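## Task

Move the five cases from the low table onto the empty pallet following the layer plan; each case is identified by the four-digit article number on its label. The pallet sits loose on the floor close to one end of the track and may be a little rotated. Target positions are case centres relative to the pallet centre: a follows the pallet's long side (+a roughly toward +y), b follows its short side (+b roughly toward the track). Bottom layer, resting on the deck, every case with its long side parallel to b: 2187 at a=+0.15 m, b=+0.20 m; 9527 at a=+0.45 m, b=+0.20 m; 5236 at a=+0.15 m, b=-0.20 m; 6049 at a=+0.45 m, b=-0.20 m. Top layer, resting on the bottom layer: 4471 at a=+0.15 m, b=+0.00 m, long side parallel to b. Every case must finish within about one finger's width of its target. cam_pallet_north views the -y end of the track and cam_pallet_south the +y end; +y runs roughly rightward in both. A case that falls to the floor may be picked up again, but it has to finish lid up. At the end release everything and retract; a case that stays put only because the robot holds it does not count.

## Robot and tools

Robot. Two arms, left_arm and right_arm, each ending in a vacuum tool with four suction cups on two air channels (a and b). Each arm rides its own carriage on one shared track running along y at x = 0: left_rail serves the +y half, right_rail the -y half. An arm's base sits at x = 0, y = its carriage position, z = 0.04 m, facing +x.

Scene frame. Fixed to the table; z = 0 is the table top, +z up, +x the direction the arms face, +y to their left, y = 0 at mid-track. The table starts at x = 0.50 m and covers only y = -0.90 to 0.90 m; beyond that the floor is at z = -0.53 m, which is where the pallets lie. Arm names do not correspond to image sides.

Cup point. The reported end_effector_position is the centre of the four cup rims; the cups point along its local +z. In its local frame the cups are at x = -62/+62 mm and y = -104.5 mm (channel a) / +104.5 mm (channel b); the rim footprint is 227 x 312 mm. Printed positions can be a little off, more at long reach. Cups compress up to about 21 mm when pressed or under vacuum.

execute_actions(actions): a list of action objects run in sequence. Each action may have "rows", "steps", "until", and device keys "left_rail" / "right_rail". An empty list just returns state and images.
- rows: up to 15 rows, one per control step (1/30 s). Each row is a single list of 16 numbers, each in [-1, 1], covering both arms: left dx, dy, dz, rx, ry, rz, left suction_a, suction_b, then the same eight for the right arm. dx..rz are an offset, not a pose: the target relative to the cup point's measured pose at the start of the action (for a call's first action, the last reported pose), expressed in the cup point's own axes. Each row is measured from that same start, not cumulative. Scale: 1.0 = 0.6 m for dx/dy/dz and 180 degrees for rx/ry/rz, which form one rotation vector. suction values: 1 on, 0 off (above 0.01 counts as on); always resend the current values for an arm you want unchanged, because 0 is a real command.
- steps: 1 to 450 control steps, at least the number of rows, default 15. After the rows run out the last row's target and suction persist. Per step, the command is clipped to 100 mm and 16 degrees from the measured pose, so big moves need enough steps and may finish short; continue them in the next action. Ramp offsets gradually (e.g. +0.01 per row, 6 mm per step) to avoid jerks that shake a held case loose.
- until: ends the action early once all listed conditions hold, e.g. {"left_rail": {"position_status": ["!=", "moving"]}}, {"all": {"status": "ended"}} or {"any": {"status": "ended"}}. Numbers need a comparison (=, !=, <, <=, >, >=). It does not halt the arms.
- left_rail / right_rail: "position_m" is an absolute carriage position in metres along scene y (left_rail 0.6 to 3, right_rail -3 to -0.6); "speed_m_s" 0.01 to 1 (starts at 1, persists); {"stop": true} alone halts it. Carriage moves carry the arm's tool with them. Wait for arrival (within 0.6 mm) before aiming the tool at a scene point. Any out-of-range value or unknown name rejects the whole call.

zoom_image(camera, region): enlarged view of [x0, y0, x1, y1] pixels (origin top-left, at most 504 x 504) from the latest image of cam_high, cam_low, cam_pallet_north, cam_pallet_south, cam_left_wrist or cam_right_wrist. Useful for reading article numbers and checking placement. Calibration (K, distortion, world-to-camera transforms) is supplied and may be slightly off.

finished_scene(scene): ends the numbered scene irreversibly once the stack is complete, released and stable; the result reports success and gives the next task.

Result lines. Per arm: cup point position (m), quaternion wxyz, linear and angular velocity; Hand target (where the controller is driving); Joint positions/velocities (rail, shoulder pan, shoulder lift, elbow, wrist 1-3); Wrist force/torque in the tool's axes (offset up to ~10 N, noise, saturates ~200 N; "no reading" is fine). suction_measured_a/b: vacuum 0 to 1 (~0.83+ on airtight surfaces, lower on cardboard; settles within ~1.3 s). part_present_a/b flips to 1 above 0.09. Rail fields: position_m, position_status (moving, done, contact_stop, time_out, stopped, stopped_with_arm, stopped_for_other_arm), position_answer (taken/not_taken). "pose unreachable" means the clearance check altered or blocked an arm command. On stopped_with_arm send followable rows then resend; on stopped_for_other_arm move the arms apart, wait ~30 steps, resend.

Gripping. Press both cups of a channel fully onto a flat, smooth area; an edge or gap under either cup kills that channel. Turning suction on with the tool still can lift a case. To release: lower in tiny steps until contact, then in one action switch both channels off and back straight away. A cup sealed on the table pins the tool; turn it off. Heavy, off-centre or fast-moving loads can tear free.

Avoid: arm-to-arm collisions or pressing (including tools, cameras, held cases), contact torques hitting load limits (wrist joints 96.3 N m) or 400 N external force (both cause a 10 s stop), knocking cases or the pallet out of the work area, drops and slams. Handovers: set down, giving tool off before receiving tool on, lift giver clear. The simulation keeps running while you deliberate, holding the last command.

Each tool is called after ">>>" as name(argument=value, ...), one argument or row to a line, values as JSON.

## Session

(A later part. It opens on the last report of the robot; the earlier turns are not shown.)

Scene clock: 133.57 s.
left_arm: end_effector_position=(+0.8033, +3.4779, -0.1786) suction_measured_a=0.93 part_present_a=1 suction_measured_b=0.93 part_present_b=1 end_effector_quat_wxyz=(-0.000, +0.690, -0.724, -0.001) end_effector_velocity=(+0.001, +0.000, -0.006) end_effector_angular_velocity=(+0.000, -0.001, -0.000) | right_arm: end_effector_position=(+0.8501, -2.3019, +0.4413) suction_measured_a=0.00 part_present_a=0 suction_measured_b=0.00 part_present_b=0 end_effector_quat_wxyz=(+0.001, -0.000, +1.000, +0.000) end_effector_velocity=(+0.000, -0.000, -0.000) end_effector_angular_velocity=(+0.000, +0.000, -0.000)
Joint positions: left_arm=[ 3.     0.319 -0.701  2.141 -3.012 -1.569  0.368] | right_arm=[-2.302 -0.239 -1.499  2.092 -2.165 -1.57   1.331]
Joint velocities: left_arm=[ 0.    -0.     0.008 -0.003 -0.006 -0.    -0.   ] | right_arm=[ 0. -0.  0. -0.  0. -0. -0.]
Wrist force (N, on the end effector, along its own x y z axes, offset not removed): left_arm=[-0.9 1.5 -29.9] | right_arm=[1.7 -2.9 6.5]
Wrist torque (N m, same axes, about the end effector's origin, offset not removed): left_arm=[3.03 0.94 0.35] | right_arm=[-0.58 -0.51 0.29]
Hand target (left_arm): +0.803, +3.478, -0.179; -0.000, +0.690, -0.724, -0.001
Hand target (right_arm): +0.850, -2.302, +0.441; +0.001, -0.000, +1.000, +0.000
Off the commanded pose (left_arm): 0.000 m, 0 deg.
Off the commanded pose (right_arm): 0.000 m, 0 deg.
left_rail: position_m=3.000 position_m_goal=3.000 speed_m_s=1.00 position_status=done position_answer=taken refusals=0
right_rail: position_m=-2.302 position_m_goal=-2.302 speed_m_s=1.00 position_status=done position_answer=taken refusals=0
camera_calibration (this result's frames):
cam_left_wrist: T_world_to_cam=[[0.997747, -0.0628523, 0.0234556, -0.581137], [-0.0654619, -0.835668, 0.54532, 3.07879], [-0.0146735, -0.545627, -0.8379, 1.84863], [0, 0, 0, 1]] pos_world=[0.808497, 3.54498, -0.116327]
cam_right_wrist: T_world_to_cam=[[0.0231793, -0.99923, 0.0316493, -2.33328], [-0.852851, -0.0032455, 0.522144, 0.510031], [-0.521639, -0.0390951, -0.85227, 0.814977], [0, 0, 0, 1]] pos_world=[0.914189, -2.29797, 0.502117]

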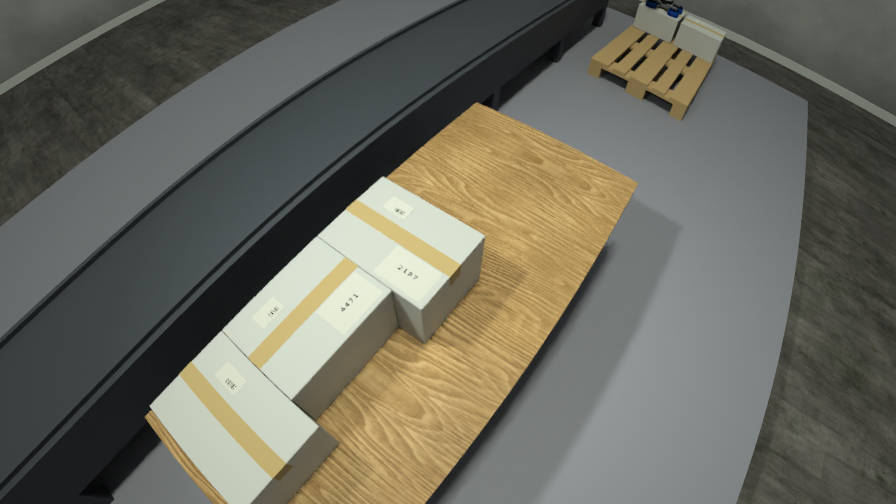

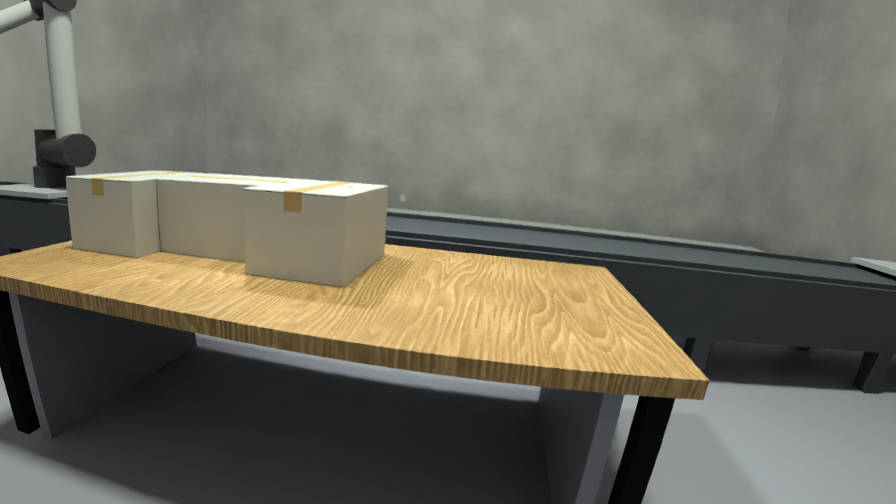

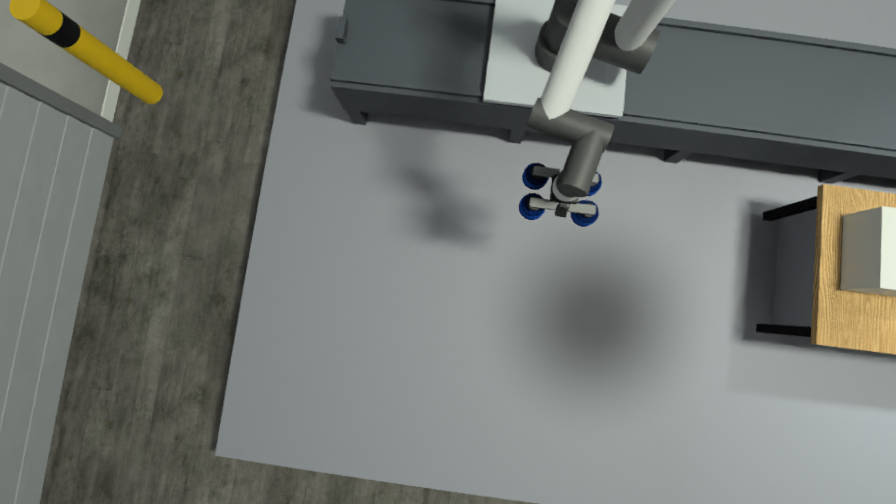

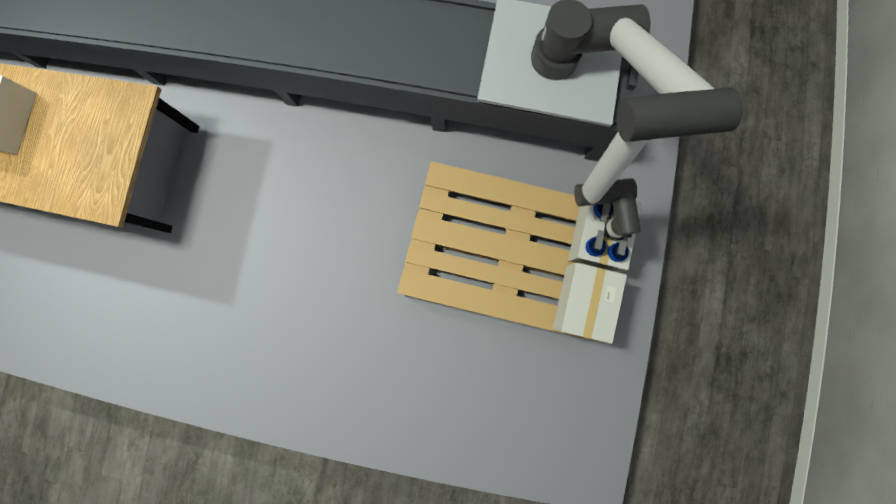

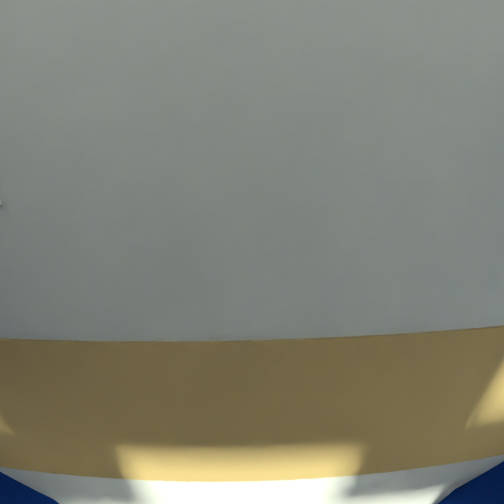

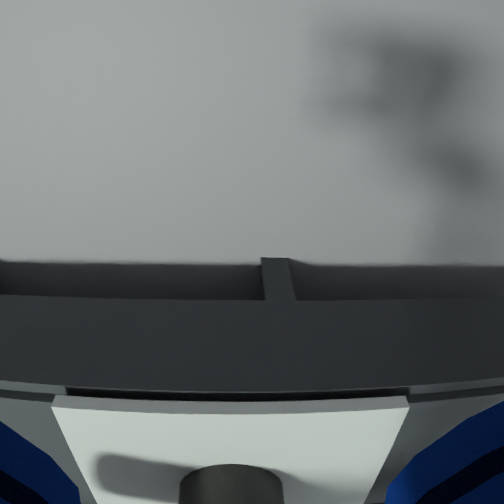

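>>> execute_actions(
  actions=[
    {"rows":[[0,0,0.002,0,0,0,1,1,0,0,0,0,0,0,0,0],[0,0,0.004,0,0,0,1,1,0,0,0,0,0,0,0,0]],"steps":6},
    {"rows":[[0,0,-0.005,0,0,0,0,0,0,0,0,0,0,0,0,0],[0,0,-0.01,0,0,0,0,0,0,0,0,0,0,0,0,0],[0,0,-0.016,0,0,0,0,0,0,0,0,0,0,0,0,0],[0,0,-0.022,0,0,0,0,0,0,0,0,0,0,0,0,0],[0,0,-0.028,0,0,0,0,0,0,0,0,0,0,0,0,0],[0,0,-0.034,0,0,0,0,0,0,0,0,0,0,0,0,0],[0,0,-0.04,0,0,0,0,0,0,0,0,0,0,0,0,0],[0,0,-0.05,0,0,0,0,0,0,0,0,0,0,0,0,0],[0,0,-0.06,0,0,0,0,0,0,0,0,0,0,0,0,0],[0,0,-0.08,0,0,0,0,0,0,0,0,0,0,0,0,0],[0,0,-0.1,0,0,0,0,0,0,0,0,0,0,0,0,0]],"steps":18},
    {"rows":[[0.913,-0.108,-0.69,0,0,-0.0155,0,0,0,0,0,0,0,0,0,0]],"left_rail":{"position_m":0.6},"steps":48},
    {"rows":[[0.882,0,0,0,0,0,0,0,0,0,0,0,0,0,0,0]],"steps":41},
  ],
)

Scene clock: 147.87 s.
left_arm: end_effector_position=(+0.8400, -0.0025, +0.2896) suction_measured_a=0.00 part_present_a=0 suction_measured_b=0.00 part_present_b=0 end_effector_quat_wxyz=(+0.001, +0.707, -0.707, +0.000) end_effector_velocity=(+0.001, -0.001, +0.000) end_effector_angular_velocity=(+0.001, -0.000, +0.002) | right_arm: end_effector_position=(+0.8501, -2.3019, +0.4413) suction_measured_a=0.00 part_present_a=0 suction_measured_b=0.00 part_present_b=0 end_effector_quat_wxyz=(+0.001, -0.000, +1.000, +0.000) end_effector_velocity=(+0.000, -0.000, -0.000) end_effector_angular_velocity=(+0.000, +0.000, +0.000)
Joint positions: left_arm=[ 0.6   -0.818 -1.187  1.939 -2.323 -1.572 -0.817] | right_arm=[-2.302 -0.239 -1.499  2.092 -2.165 -1.57   1.331]
Joint velocities: left_arm=[ 0.     0.     0.001 -0.003  0.002  0.001 -0.002] | right_arm=[ 0. -0.  0. -0.  0.  0. -0.]
Wrist force (N, on the end effector, along its own x y z axes, offset not removed): left_arm=[2.8 0.3 -0.8] | right_arm=[-5.6 -10.7 8.9]
Wrist torque (N m, same axes, about the end effector's origin, offset not removed): left_arm=[-0.13 0.34 0.41] | right_arm=[-1.53 0.57 0.09]
Hand target (left_arm): +0.840, -0.003, +0.290; +0.001, +0.707, -0.707, +0.000
Hand target (right_arm): +0.850, -2.302, +0.441; +0.001, -0.000, +1.000, +0.000
Off the commanded pose (left_arm): 0.001 m, 0 deg.
Off the commanded pose (right_arm): 0.000 m, 0 deg.
left_rail: position_m=0.600 position_m_goal=0.600 speed_m_s=1.00 position_status=done position_answer=taken refusals=0
right_rail: position_m=-2.302 position_m_goal=-2.302 speed_m_s=1.00 position_status=done position_answer=taken refusals=0
camera_calibration (this result's frames):
cam_left_wrist: T_world_to_cam=[[0.999622, -0.0142878, 0.0234831, -0.848974], [-0.0248203, -0.836294, 0.547719, -0.117482], [0.0118131, -0.548095, -0.836333, 0.319794], [0, 0, 0, 1]] pos_world=[0.841959, 0.0648981, 0.351737]
cam_right_wrist: T_world_to_cam=[[0.0231791, -0.99923, 0.0316492, -2.33328], [-0.852851, -0.00324536, 0.522144, 0.510032], [-0.521639, -0.0390949, -0.85227, 0.814977], [0, 0, 0, 1]] pos_world=[0.914188, -2.29797, 0.502117]

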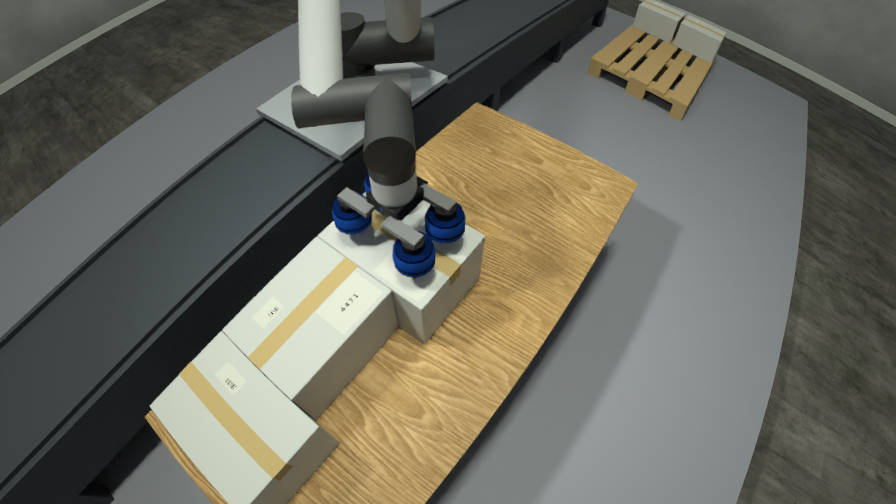

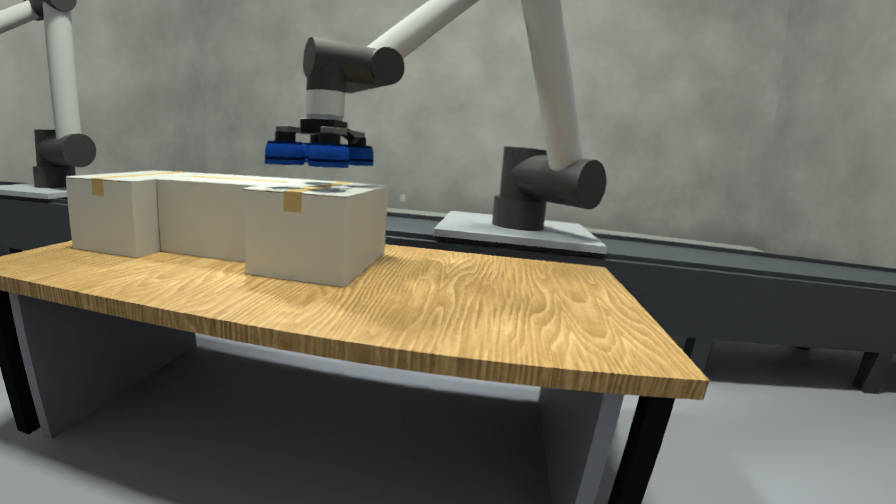

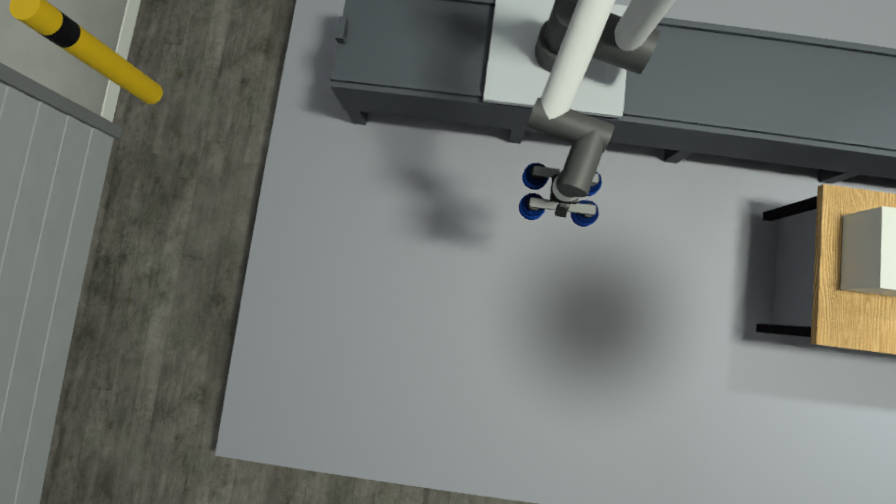

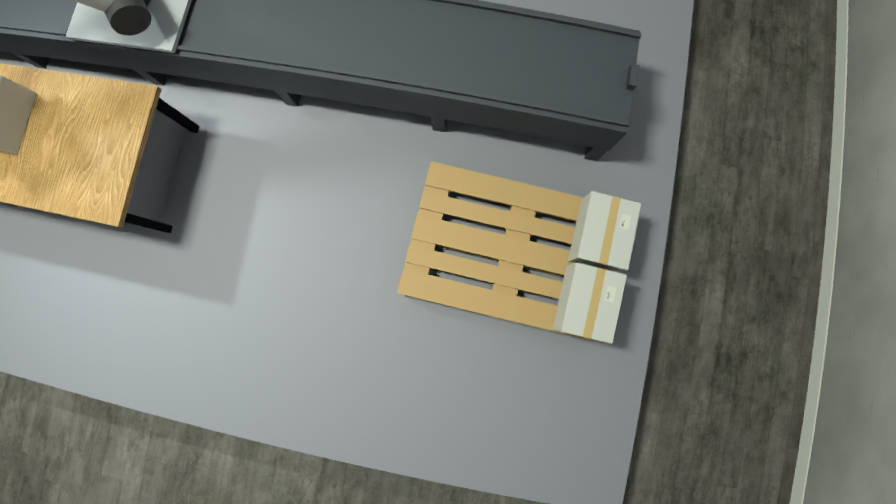

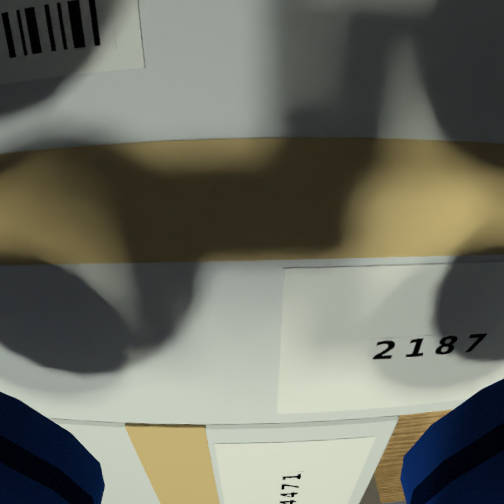

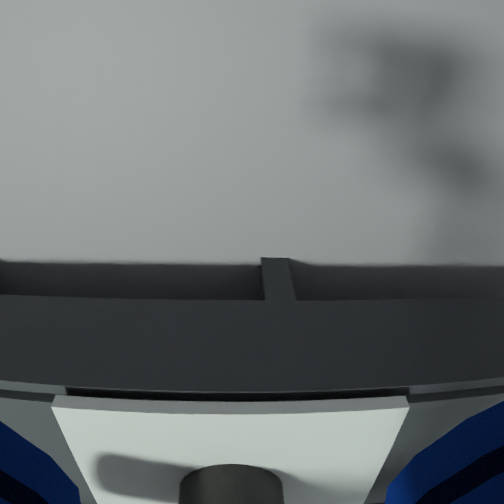

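>>> execute_actions(
  actions=[
    {"rows":[[-0.002,-0.002,0.012,0,0,0,1,1,0,0,0,0,0,0,0,0],[-0.003,-0.002,0.026,0,0,0,1,1,0,0,0,0,0,0,0,0],[-0.003,-0.002,0.04,0,0,0,1,1,0,0,0,0,0,0,0,0],[-0.003,-0.002,0.054,0,0,0,1,1,0,0,0,0,0,0,0,0],[-0.003,-0.002,0.066,0,0,0,1,1,0,0,0,0,0,0,0,0],[-0.003,-0.002,0.077,0,0,0,1,1,0,0,0,0,0,0,0,0],[-0.003,-0.002,0.086,0,0,0,1,1,0,0,0,0,0,0,0,0],[-0.003,-0.002,0.093,0,0,0,1,1,0,0,0,0,0,0,0,0],[-0.003,-0.002,0.098,0,0,0,1,1,0,0,0,0,0,0,0,0],[-0.003,-0.002,0.102,0,0,0,1,1,0,0,0,0,0,0,0,0],[-0.003,-0.002,0.105,0,0,0,1,1,0,0,0,0,0,0,0,0],[-0.003,-0.002,0.108,0,0,0,1,1,0,0,0,0,0,0,0,0],[-0.003,-0.002,0.111,0,0,0,1,1,0,0,0,0,0,0,0,0],[-0.003,-0.002,0.114,0,0,0,1,1,0,0,0,0,0,0,0,0],[-0.003,-0.002,0.116,0,0,0,1,1,0,0,0,0,0,0,0,0]],"steps":24},
  ],
)

Scene clock: 158.40 s.
left_arm: end_effector_position=(+0.8412, -0.0009, +0.2205) suction_measured_a=0.90 part_present_a=1 suction_measured_b=0.90 part_present_b=1 end_effector_quat_wxyz=(+0.001, +0.707, -0.707, +0.000) end_effector_velocity=(+0.000, -0.000, -0.003) end_effector_angular_velocity=(-0.001, -0.001, +0.000) | right_arm: end_effector_position=(+0.8501, -2.3019, +0.4413) suction_measured_a=0.00 part_present_a=0 suction_measured_b=0.00 part_present_b=0 end_effector_quat_wxyz=(+0.001, -0.000, +1.000, +0.000) end_effector_velocity=(+0.000, +0.000, -0.000) end_effector_angular_velocity=(+0.000, +0.000, -0.000)
Joint positions: left_arm=[ 0.6   -0.816 -1.125  1.971 -2.418 -1.572 -0.815] | right_arm=[-2.302 -0.239 -1.499  2.092 -2.165 -1.57   1.331]
Joint velocities: left_arm=[ 0.     0.     0.003  0.001 -0.006  0.    -0.   ] | right_arm=[0. 0. 0. 0. 0. 0. 0.]
Wrist force (N, on the end effector, along its own x y z axes, offset not removed): left_arm=[-2.1 3.5 -35.6] | right_arm=[4.1 -2.0 11.8]
Wrist torque (N m, same axes, about the end effector's origin, offset not removed): left_arm=[-0.85 1.65 0.41] | right_arm=[-0.22 -0.91 0.20]
Hand target (left_arm): +0.841, -0.001, +0.220; +0.001, +0.707, -0.707, +0.000
Hand target (right_arm): +0.850, -2.302, +0.441; +0.001, -0.000, +1.000, +0.000
Off the commanded pose (left_arm): 0.000 m, 0 deg.
Off the commanded pose (right_arm): 0.000 m, 0 deg.
left_rail: position_m=0.600 position_m_goal=0.600 speed_m_s=1.00 position_status=done position_answer=taken refusals=0
right_rail: position_m=-2.302 position_m_goal=-2.302 speed_m_s=1.00 position_status=done position_answer=taken refusals=0
camera_calibration (this result's frames):
cam_left_wrist: T_world_to_cam=[[0.999618, -0.0143055, 0.0236379, -0.848536], [-0.0249237, -0.836126, 0.547971, -0.0781756], [0.0119253, -0.548351, -0.836163, 0.262732], [0, 0, 0, 1]] pos_world=[0.84313, 0.066566, 0.282583]
cam_right_wrist: T_world_to_cam=[[0.0231793, -0.99923, 0.0316494, -2.33328], [-0.852851, -0.00324543, 0.522144, 0.510032], [-0.521639, -0.0390952, -0.85227, 0.814977], [0, 0, 0, 1]] pos_world=[0.914188, -2.29797, 0.502118]

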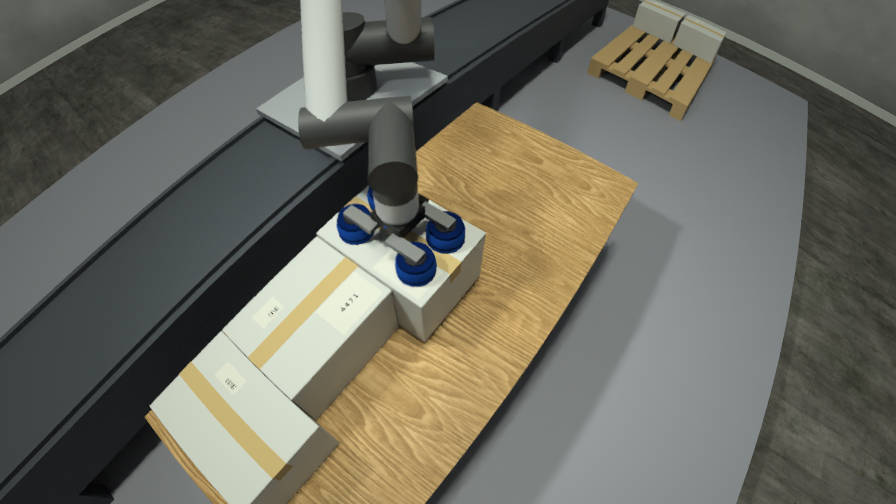

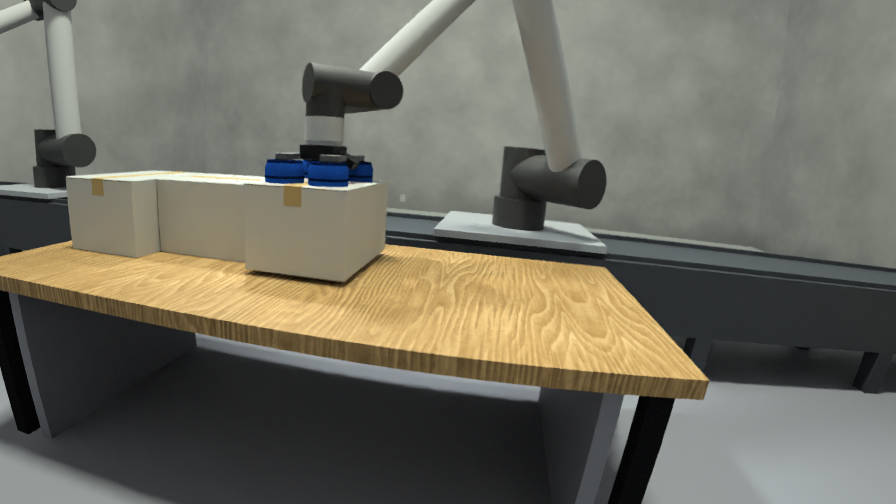

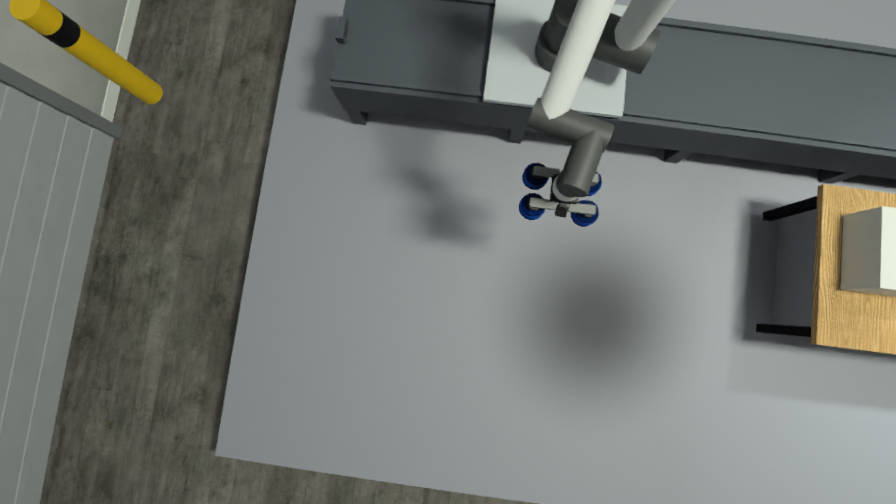

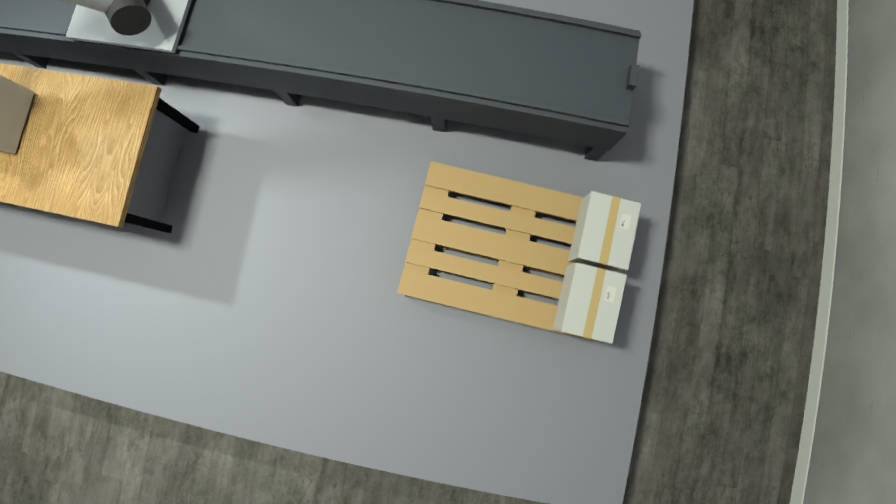

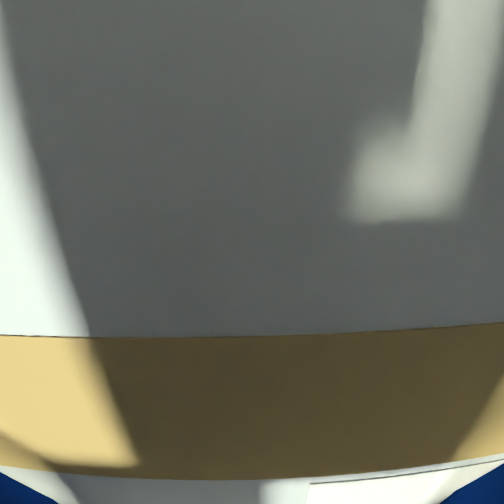

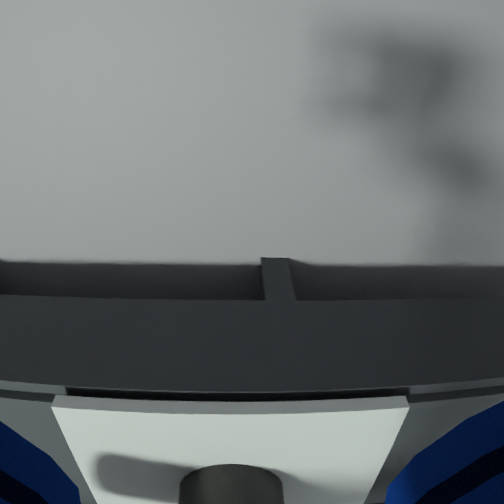

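>>> execute_actions(
  actions=[
    {"rows":[[-0.003,0,-0.01,0,0,0,1,1,0,0,0,0,0,0,0,0],[-0.01,0,-0.02,0,0,0,1,1,0,0,0,0,0,0,0,0],[-0.02,0,-0.032,0,0,0,1,1,0,0,0,0,0,0,0,0],[-0.04,0,-0.045,0,0,0,1,1,0,0,0,0,0,0,0,0],[-0.065,0,-0.056,0,0,0,1,1,0,0,0,0,0,0,0,0],[-0.095,0,-0.066,0,0,0,1,1,0,0,0,0,0,0,0,0],[-0.13,0,-0.066,0,0,0,1,1,0,0,0,0,0,0,0,0],[-0.17,0,-0.066,0,0,0,1,1,0,0,0,0,0,0,0,0],[-0.22,0,-0.066,0,0,0,1,1,0,0,0,0,0,0,0,0],[-0.75,0,-0.066,0,0,0,1,1,0,0,0,0,0,0,0,0]],"left_rail":{"position_m":2.8},"steps":38},
    {"rows":[[-0.85,0.09,0.69,0,0,0.0155,1,1,0,0,0,0,0,0,0,0]],"steps":47},
  ],
)

>>> zoom_image(
  camera="cam_pallet_south",
  region=[460,150,660,360],
)

Scene clock: 173.47 s.
left_arm: end_effector_position=(+0.7878, +3.1589, -0.1539) suction_measured_a=0.93 part_present_a=1 suction_measured_b=0.93 part_present_b=1 end_effector_quat_wxyz=(-0.000, +0.690, -0.724, -0.000) end_effector_velocity=(+0.003, +0.005, -0.005) end_effector_angular_velocity=(+0.000, -0.000, -0.002) | right_arm: end_effector_position=(+0.8501, -2.3019, +0.4413) suction_measured_a=0.00 part_present_a=0 suction_measured_b=0.00 part_present_b=0 end_effector_quat_wxyz=(+0.001, -0.000, +1.000, +0.000) end_effector_velocity=(-0.000, +0.000, +0.000) end_effector_angular_velocity=(+0.000, -0.000, -0.000)
Joint positions: left_arm=[ 2.8    0.193 -0.746  2.249 -3.074 -1.57   0.242] | right_arm=[-2.302 -0.239 -1.499  2.092 -2.165 -1.57   1.331]
Joint velocities: left_arm=[ 0.     0.005  0.007 -0.008  0.    -0.     0.007] | right_arm=[ 0.  0. -0.  0.  0.  0.  0.]
Wrist force (N, on the end effector, along its own x y z axes, offset not removed): left_arm=[-2.9 3.7 -34.2] | right_arm=[4.3 -6.0 2.5]
Wrist torque (N m, same axes, about the end effector's origin, offset not removed): left_arm=[-0.58 1.16 0.25] | right_arm=[-0.83 -0.78 0.14]
Hand target (left_arm): +0.788, +3.160, -0.154; -0.000, +0.690, -0.724, -0.000
Hand target (right_arm): +0.850, -2.302, +0.441; +0.001, -0.000, +1.000, +0.000
Off the commanded pose (left_arm): 0.001 m, 0 deg.
Off the commanded pose (right_arm): 0.000 m, 0 deg.
left_rail: position_m=2.800 position_m_goal=2.800 speed_m_s=1.00 position_status=done position_answer=taken refusals=0
right_rail: position_m=-2.302 position_m_goal=-2.302 speed_m_s=1.00 position_status=done position_answer=taken refusals=0
camera_calibration (this result's frames):
cam_left_wrist: T_world_to_cam=[[0.997732, -0.0628363, 0.02415, -0.586237], [-0.0658145, -0.835146, 0.546077, 2.79646], [-0.0141447, -0.546428, -0.837387, 1.69726], [0, 0, 0, 1]] pos_world=[0.792962, 3.22604, -0.0916576]
cam_right_wrist: T_world_to_cam=[[0.023179, -0.99923, 0.0316493, -2.33328], [-0.852851, -0.00324531, 0.522144, 0.510032], [-0.521639, -0.0390949, -0.85227, 0.814977], [0, 0, 0, 1]] pos_world=[0.914188, -2.29797, 0.502117]

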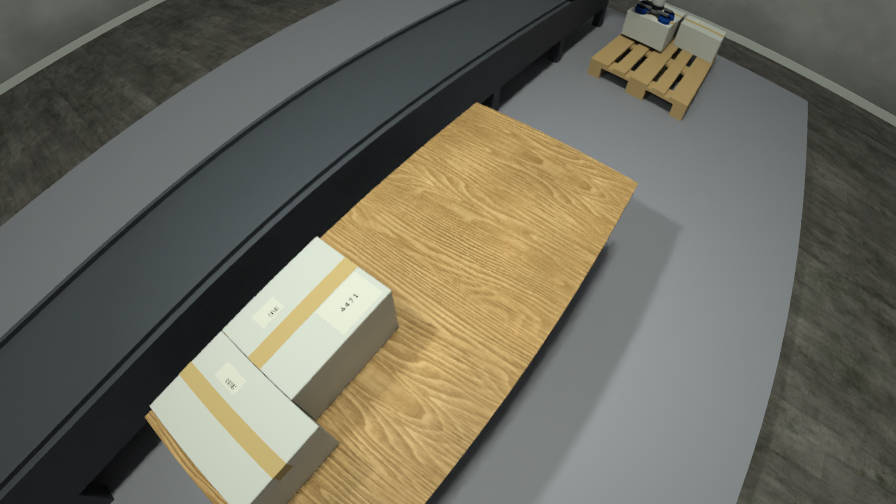

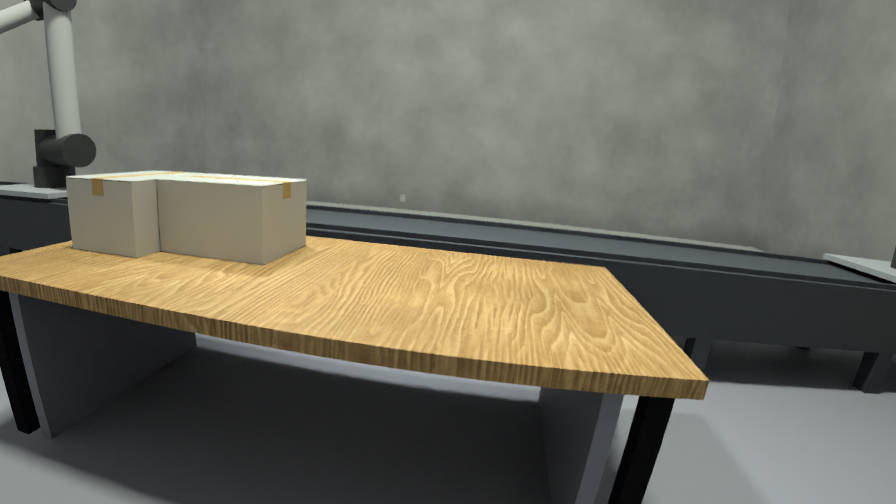

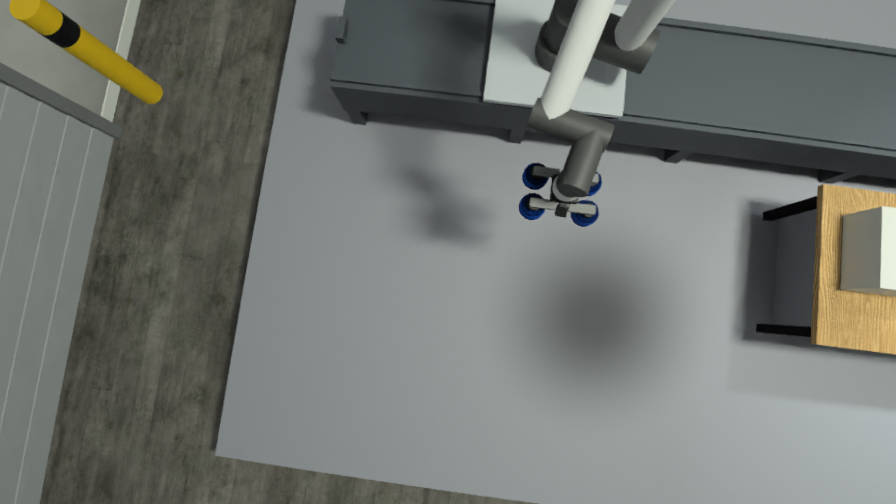

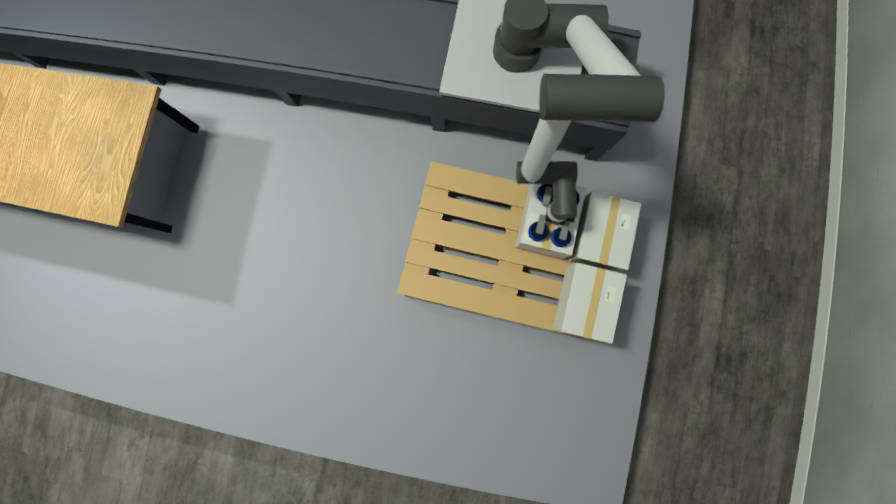

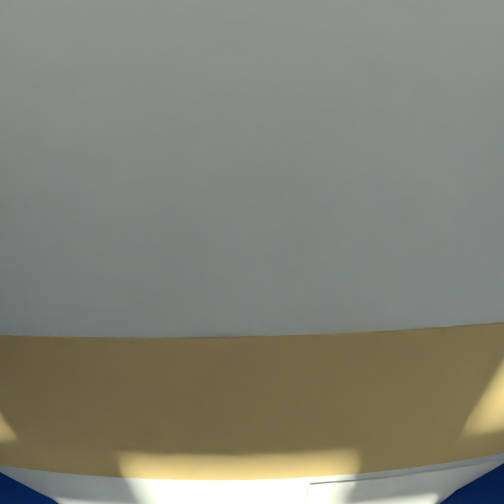

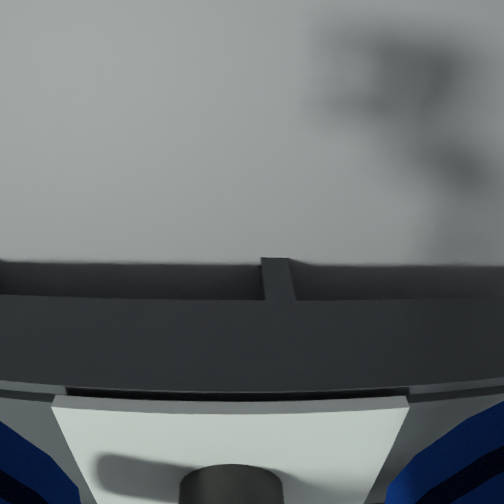

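Region (460, 150, 660, 360) of cam_pallet_south's 896x504 image, scaled by 2.400, with more detail than that image has; it fills the left 480 columns of this view, and the rest is white.

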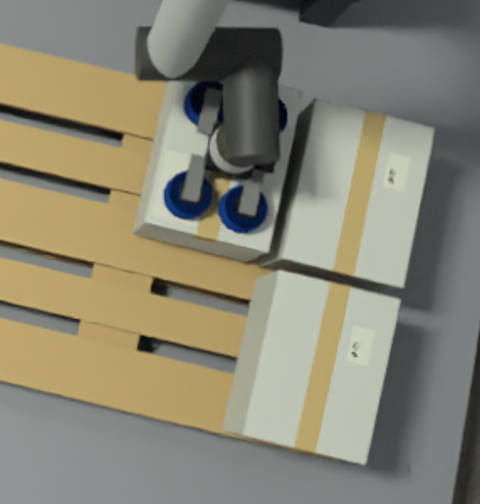

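>>> execute_actions(
  actions=[
    {"rows":[[-0.005,0,0.003,0,0,0,1,1,0,0,0,0,0,0,0,0],[-0.011,0,0.007,0,0,0,1,1,0,0,0,0,0,0,0,0],[-0.018,0,0.011,0,0,0,1,1,0,0,0,0,0,0,0,0],[-0.024,0,0.015,0,0,0,1,1,0,0,0,0,0,0,0,0],[-0.029,0,0.019,0,0,0,1,1,0,0,0,0,0,0,0,0],[-0.032,0,0.023,0,0,0,1,1,0,0,0,0,0,0,0,0],[-0.032,0,0.027,0,0,0,1,1,0,0,0,0,0,0,0,0],[-0.032,0,0.030,0,0,0,1,1,0,0,0,0,0,0,0,0],[-0.032,0,0.033,0,0,0,1,1,0,0,0,0,0,0,0,0],[-0.032,0,0.036,0,0,0,1,1,0,0,0,0,0,0,0,0],[-0.032,0,0.038,0,0,0,1,1,0,0,0,0,0,0,0,0],[-0.032,0,0.040,0,0,0,1,1,0,0,0,0,0,0,0,0],[-0.032,0,0.042,0,0,0,1,1,0,0,0,0,0,0,0,0],[-0.032,0,0.0435,0,0,0,1,1,0,0,0,0,0,0,0,0],[-0.032,0,0.045,0,0,0,1,1,0,0,0,0,0,0,0,0]],"steps":20},
  ],
)

>>> zoom_image(
  camera="cam_pallet_south",
  region=[500,170,660,330],
)

Scene clock: 184.27 s.
left_arm: end_effector_position=(+0.7886, +3.1781, -0.1802) suction_measured_a=0.93 part_present_a=1 suction_measured_b=0.93 part_present_b=1 end_effector_quat_wxyz=(-0.000, +0.690, -0.724, -0.000) end_effector_velocity=(+0.000, +0.001, -0.009) end_effector_angular_velocity=(-0.000, -0.000, -0.000) | right_arm: end_effector_position=(+0.8501, -2.3019, +0.4413) suction_measured_a=0.00 part_present_a=0 suction_measured_b=0.00 part_present_b=0 end_effector_quat_wxyz=(+0.001, -0.000, +1.000, +0.000) end_effector_velocity=(-0.000, +0.000, +0.000) end_effector_angular_velocity=(-0.000, -0.000, -0.000)
Joint positions: left_arm=[ 2.8    0.215 -0.706  2.228 -3.093 -1.57   0.264] | right_arm=[-2.302 -0.239 -1.499  2.092 -2.165 -1.57   1.331]
Joint velocities: left_arm=[ 0.     0.001  0.013 -0.004 -0.01  -0.     0.001] | right_arm=[ 0.  0. -0. -0.  0.  0.  0.]
Wrist force (N, on the end effector, along its own x y z axes, offset not removed): left_arm=[-0.1 0.3 -31.7] | right_arm=[4.9 1.0 7.7]
Wrist torque (N m, same axes, about the end effector's origin, offset not removed): left_arm=[-1.07 1.28 0.39] | right_arm=[0.13 -0.79 0.15]
Hand target (left_arm): +0.789, +3.178, -0.181; -0.000, +0.690, -0.724, -0.000
Hand target (right_arm): +0.850, -2.302, +0.441; +0.001, -0.000, +1.000, +0.000
Off the commanded pose (left_arm): 0.001 m, 0 deg.
Off the commanded pose (right_arm): 0.000 m, 0 deg.
left_rail: position_m=2.800 position_m_goal=2.800 speed_m_s=1.00 position_status=done position_answer=taken refusals=0
right_rail: position_m=-2.302 position_m_goal=-2.302 speed_m_s=1.00 position_status=done position_answer=taken refusals=0
camera_calibration (this result's frames):
cam_left_wrist: T_world_to_cam=[[0.997734, -0.0628409, 0.0240275, -0.585234], [-0.0657521, -0.835174, 0.546041, 2.82692], [-0.0142466, -0.546384, -0.837414, 1.68563], [0, 0, 0, 1]] pos_world=[0.793798, 3.24519, -0.11798]
cam_right_wrist: T_world_to_cam=[[0.023179, -0.99923, 0.0316494, -2.33328], [-0.852851, -0.00324517, 0.522144, 0.510032], [-0.521639, -0.039095, -0.85227, 0.814977], [0, 0, 0, 1]] pos_world=[0.914188, -2.29797, 0.502117]

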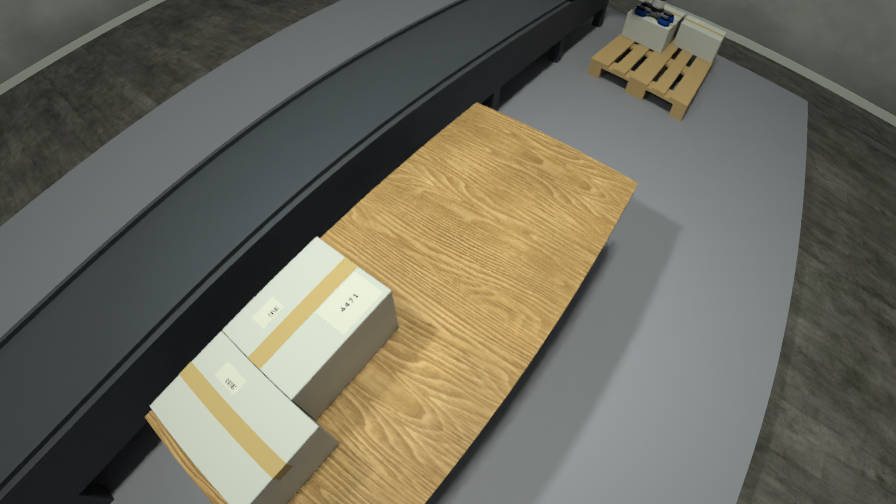

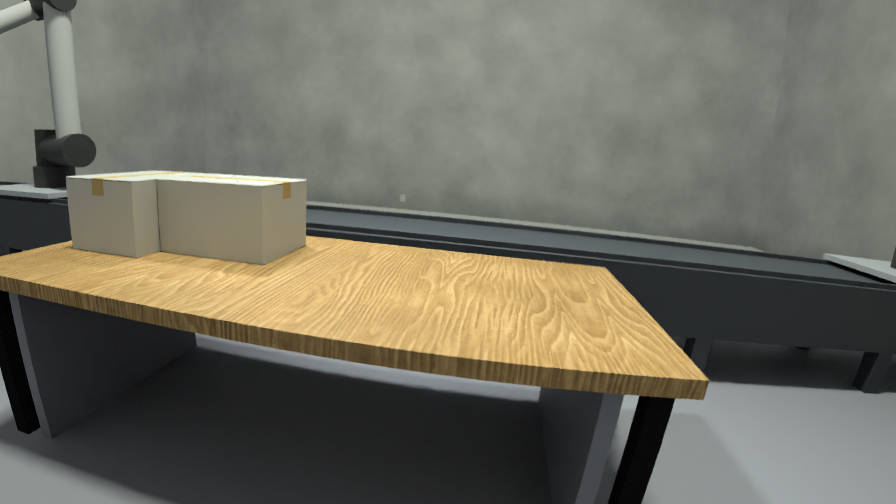

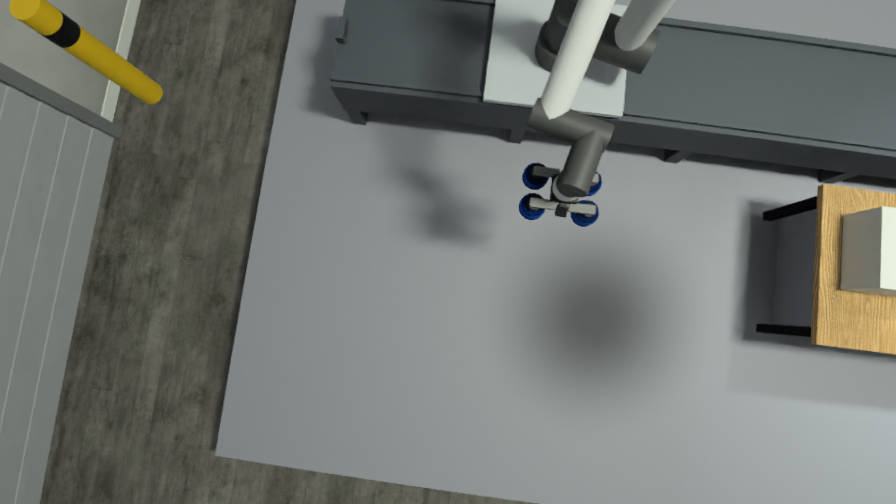

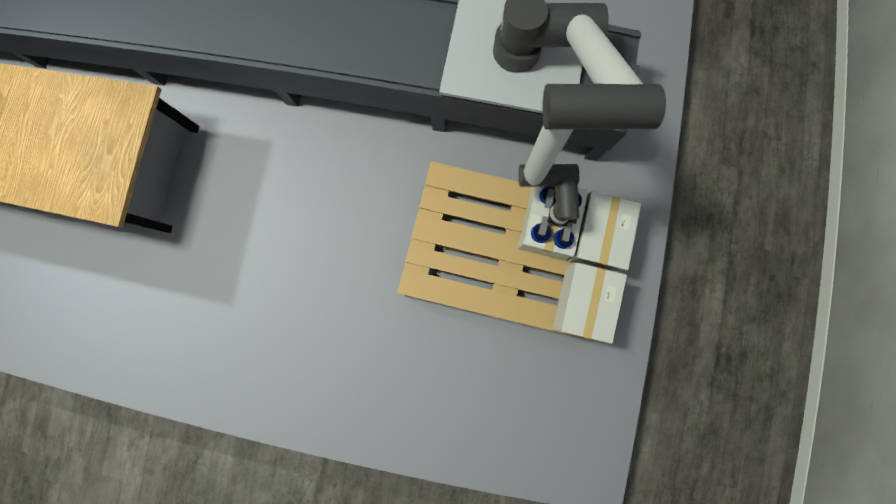

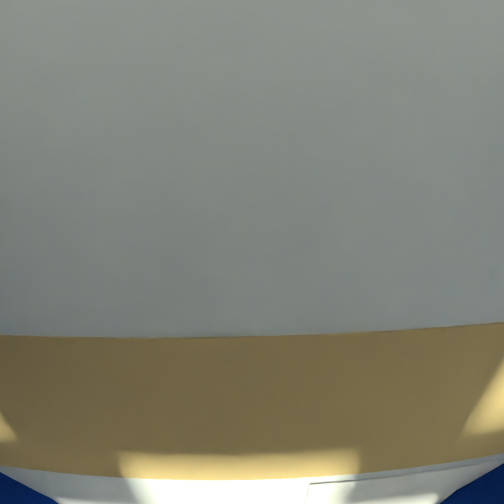

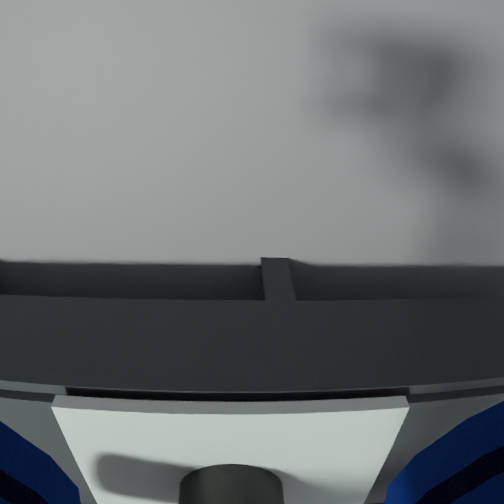

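Region (500, 170, 660, 330) of cam_pallet_south's 896x504 image, scaled by 3.150, with more detail than that image has.

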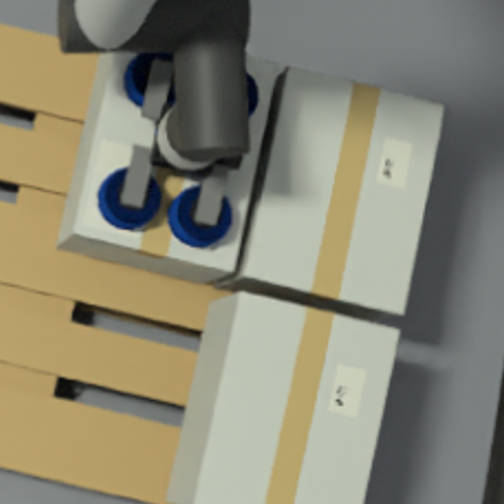

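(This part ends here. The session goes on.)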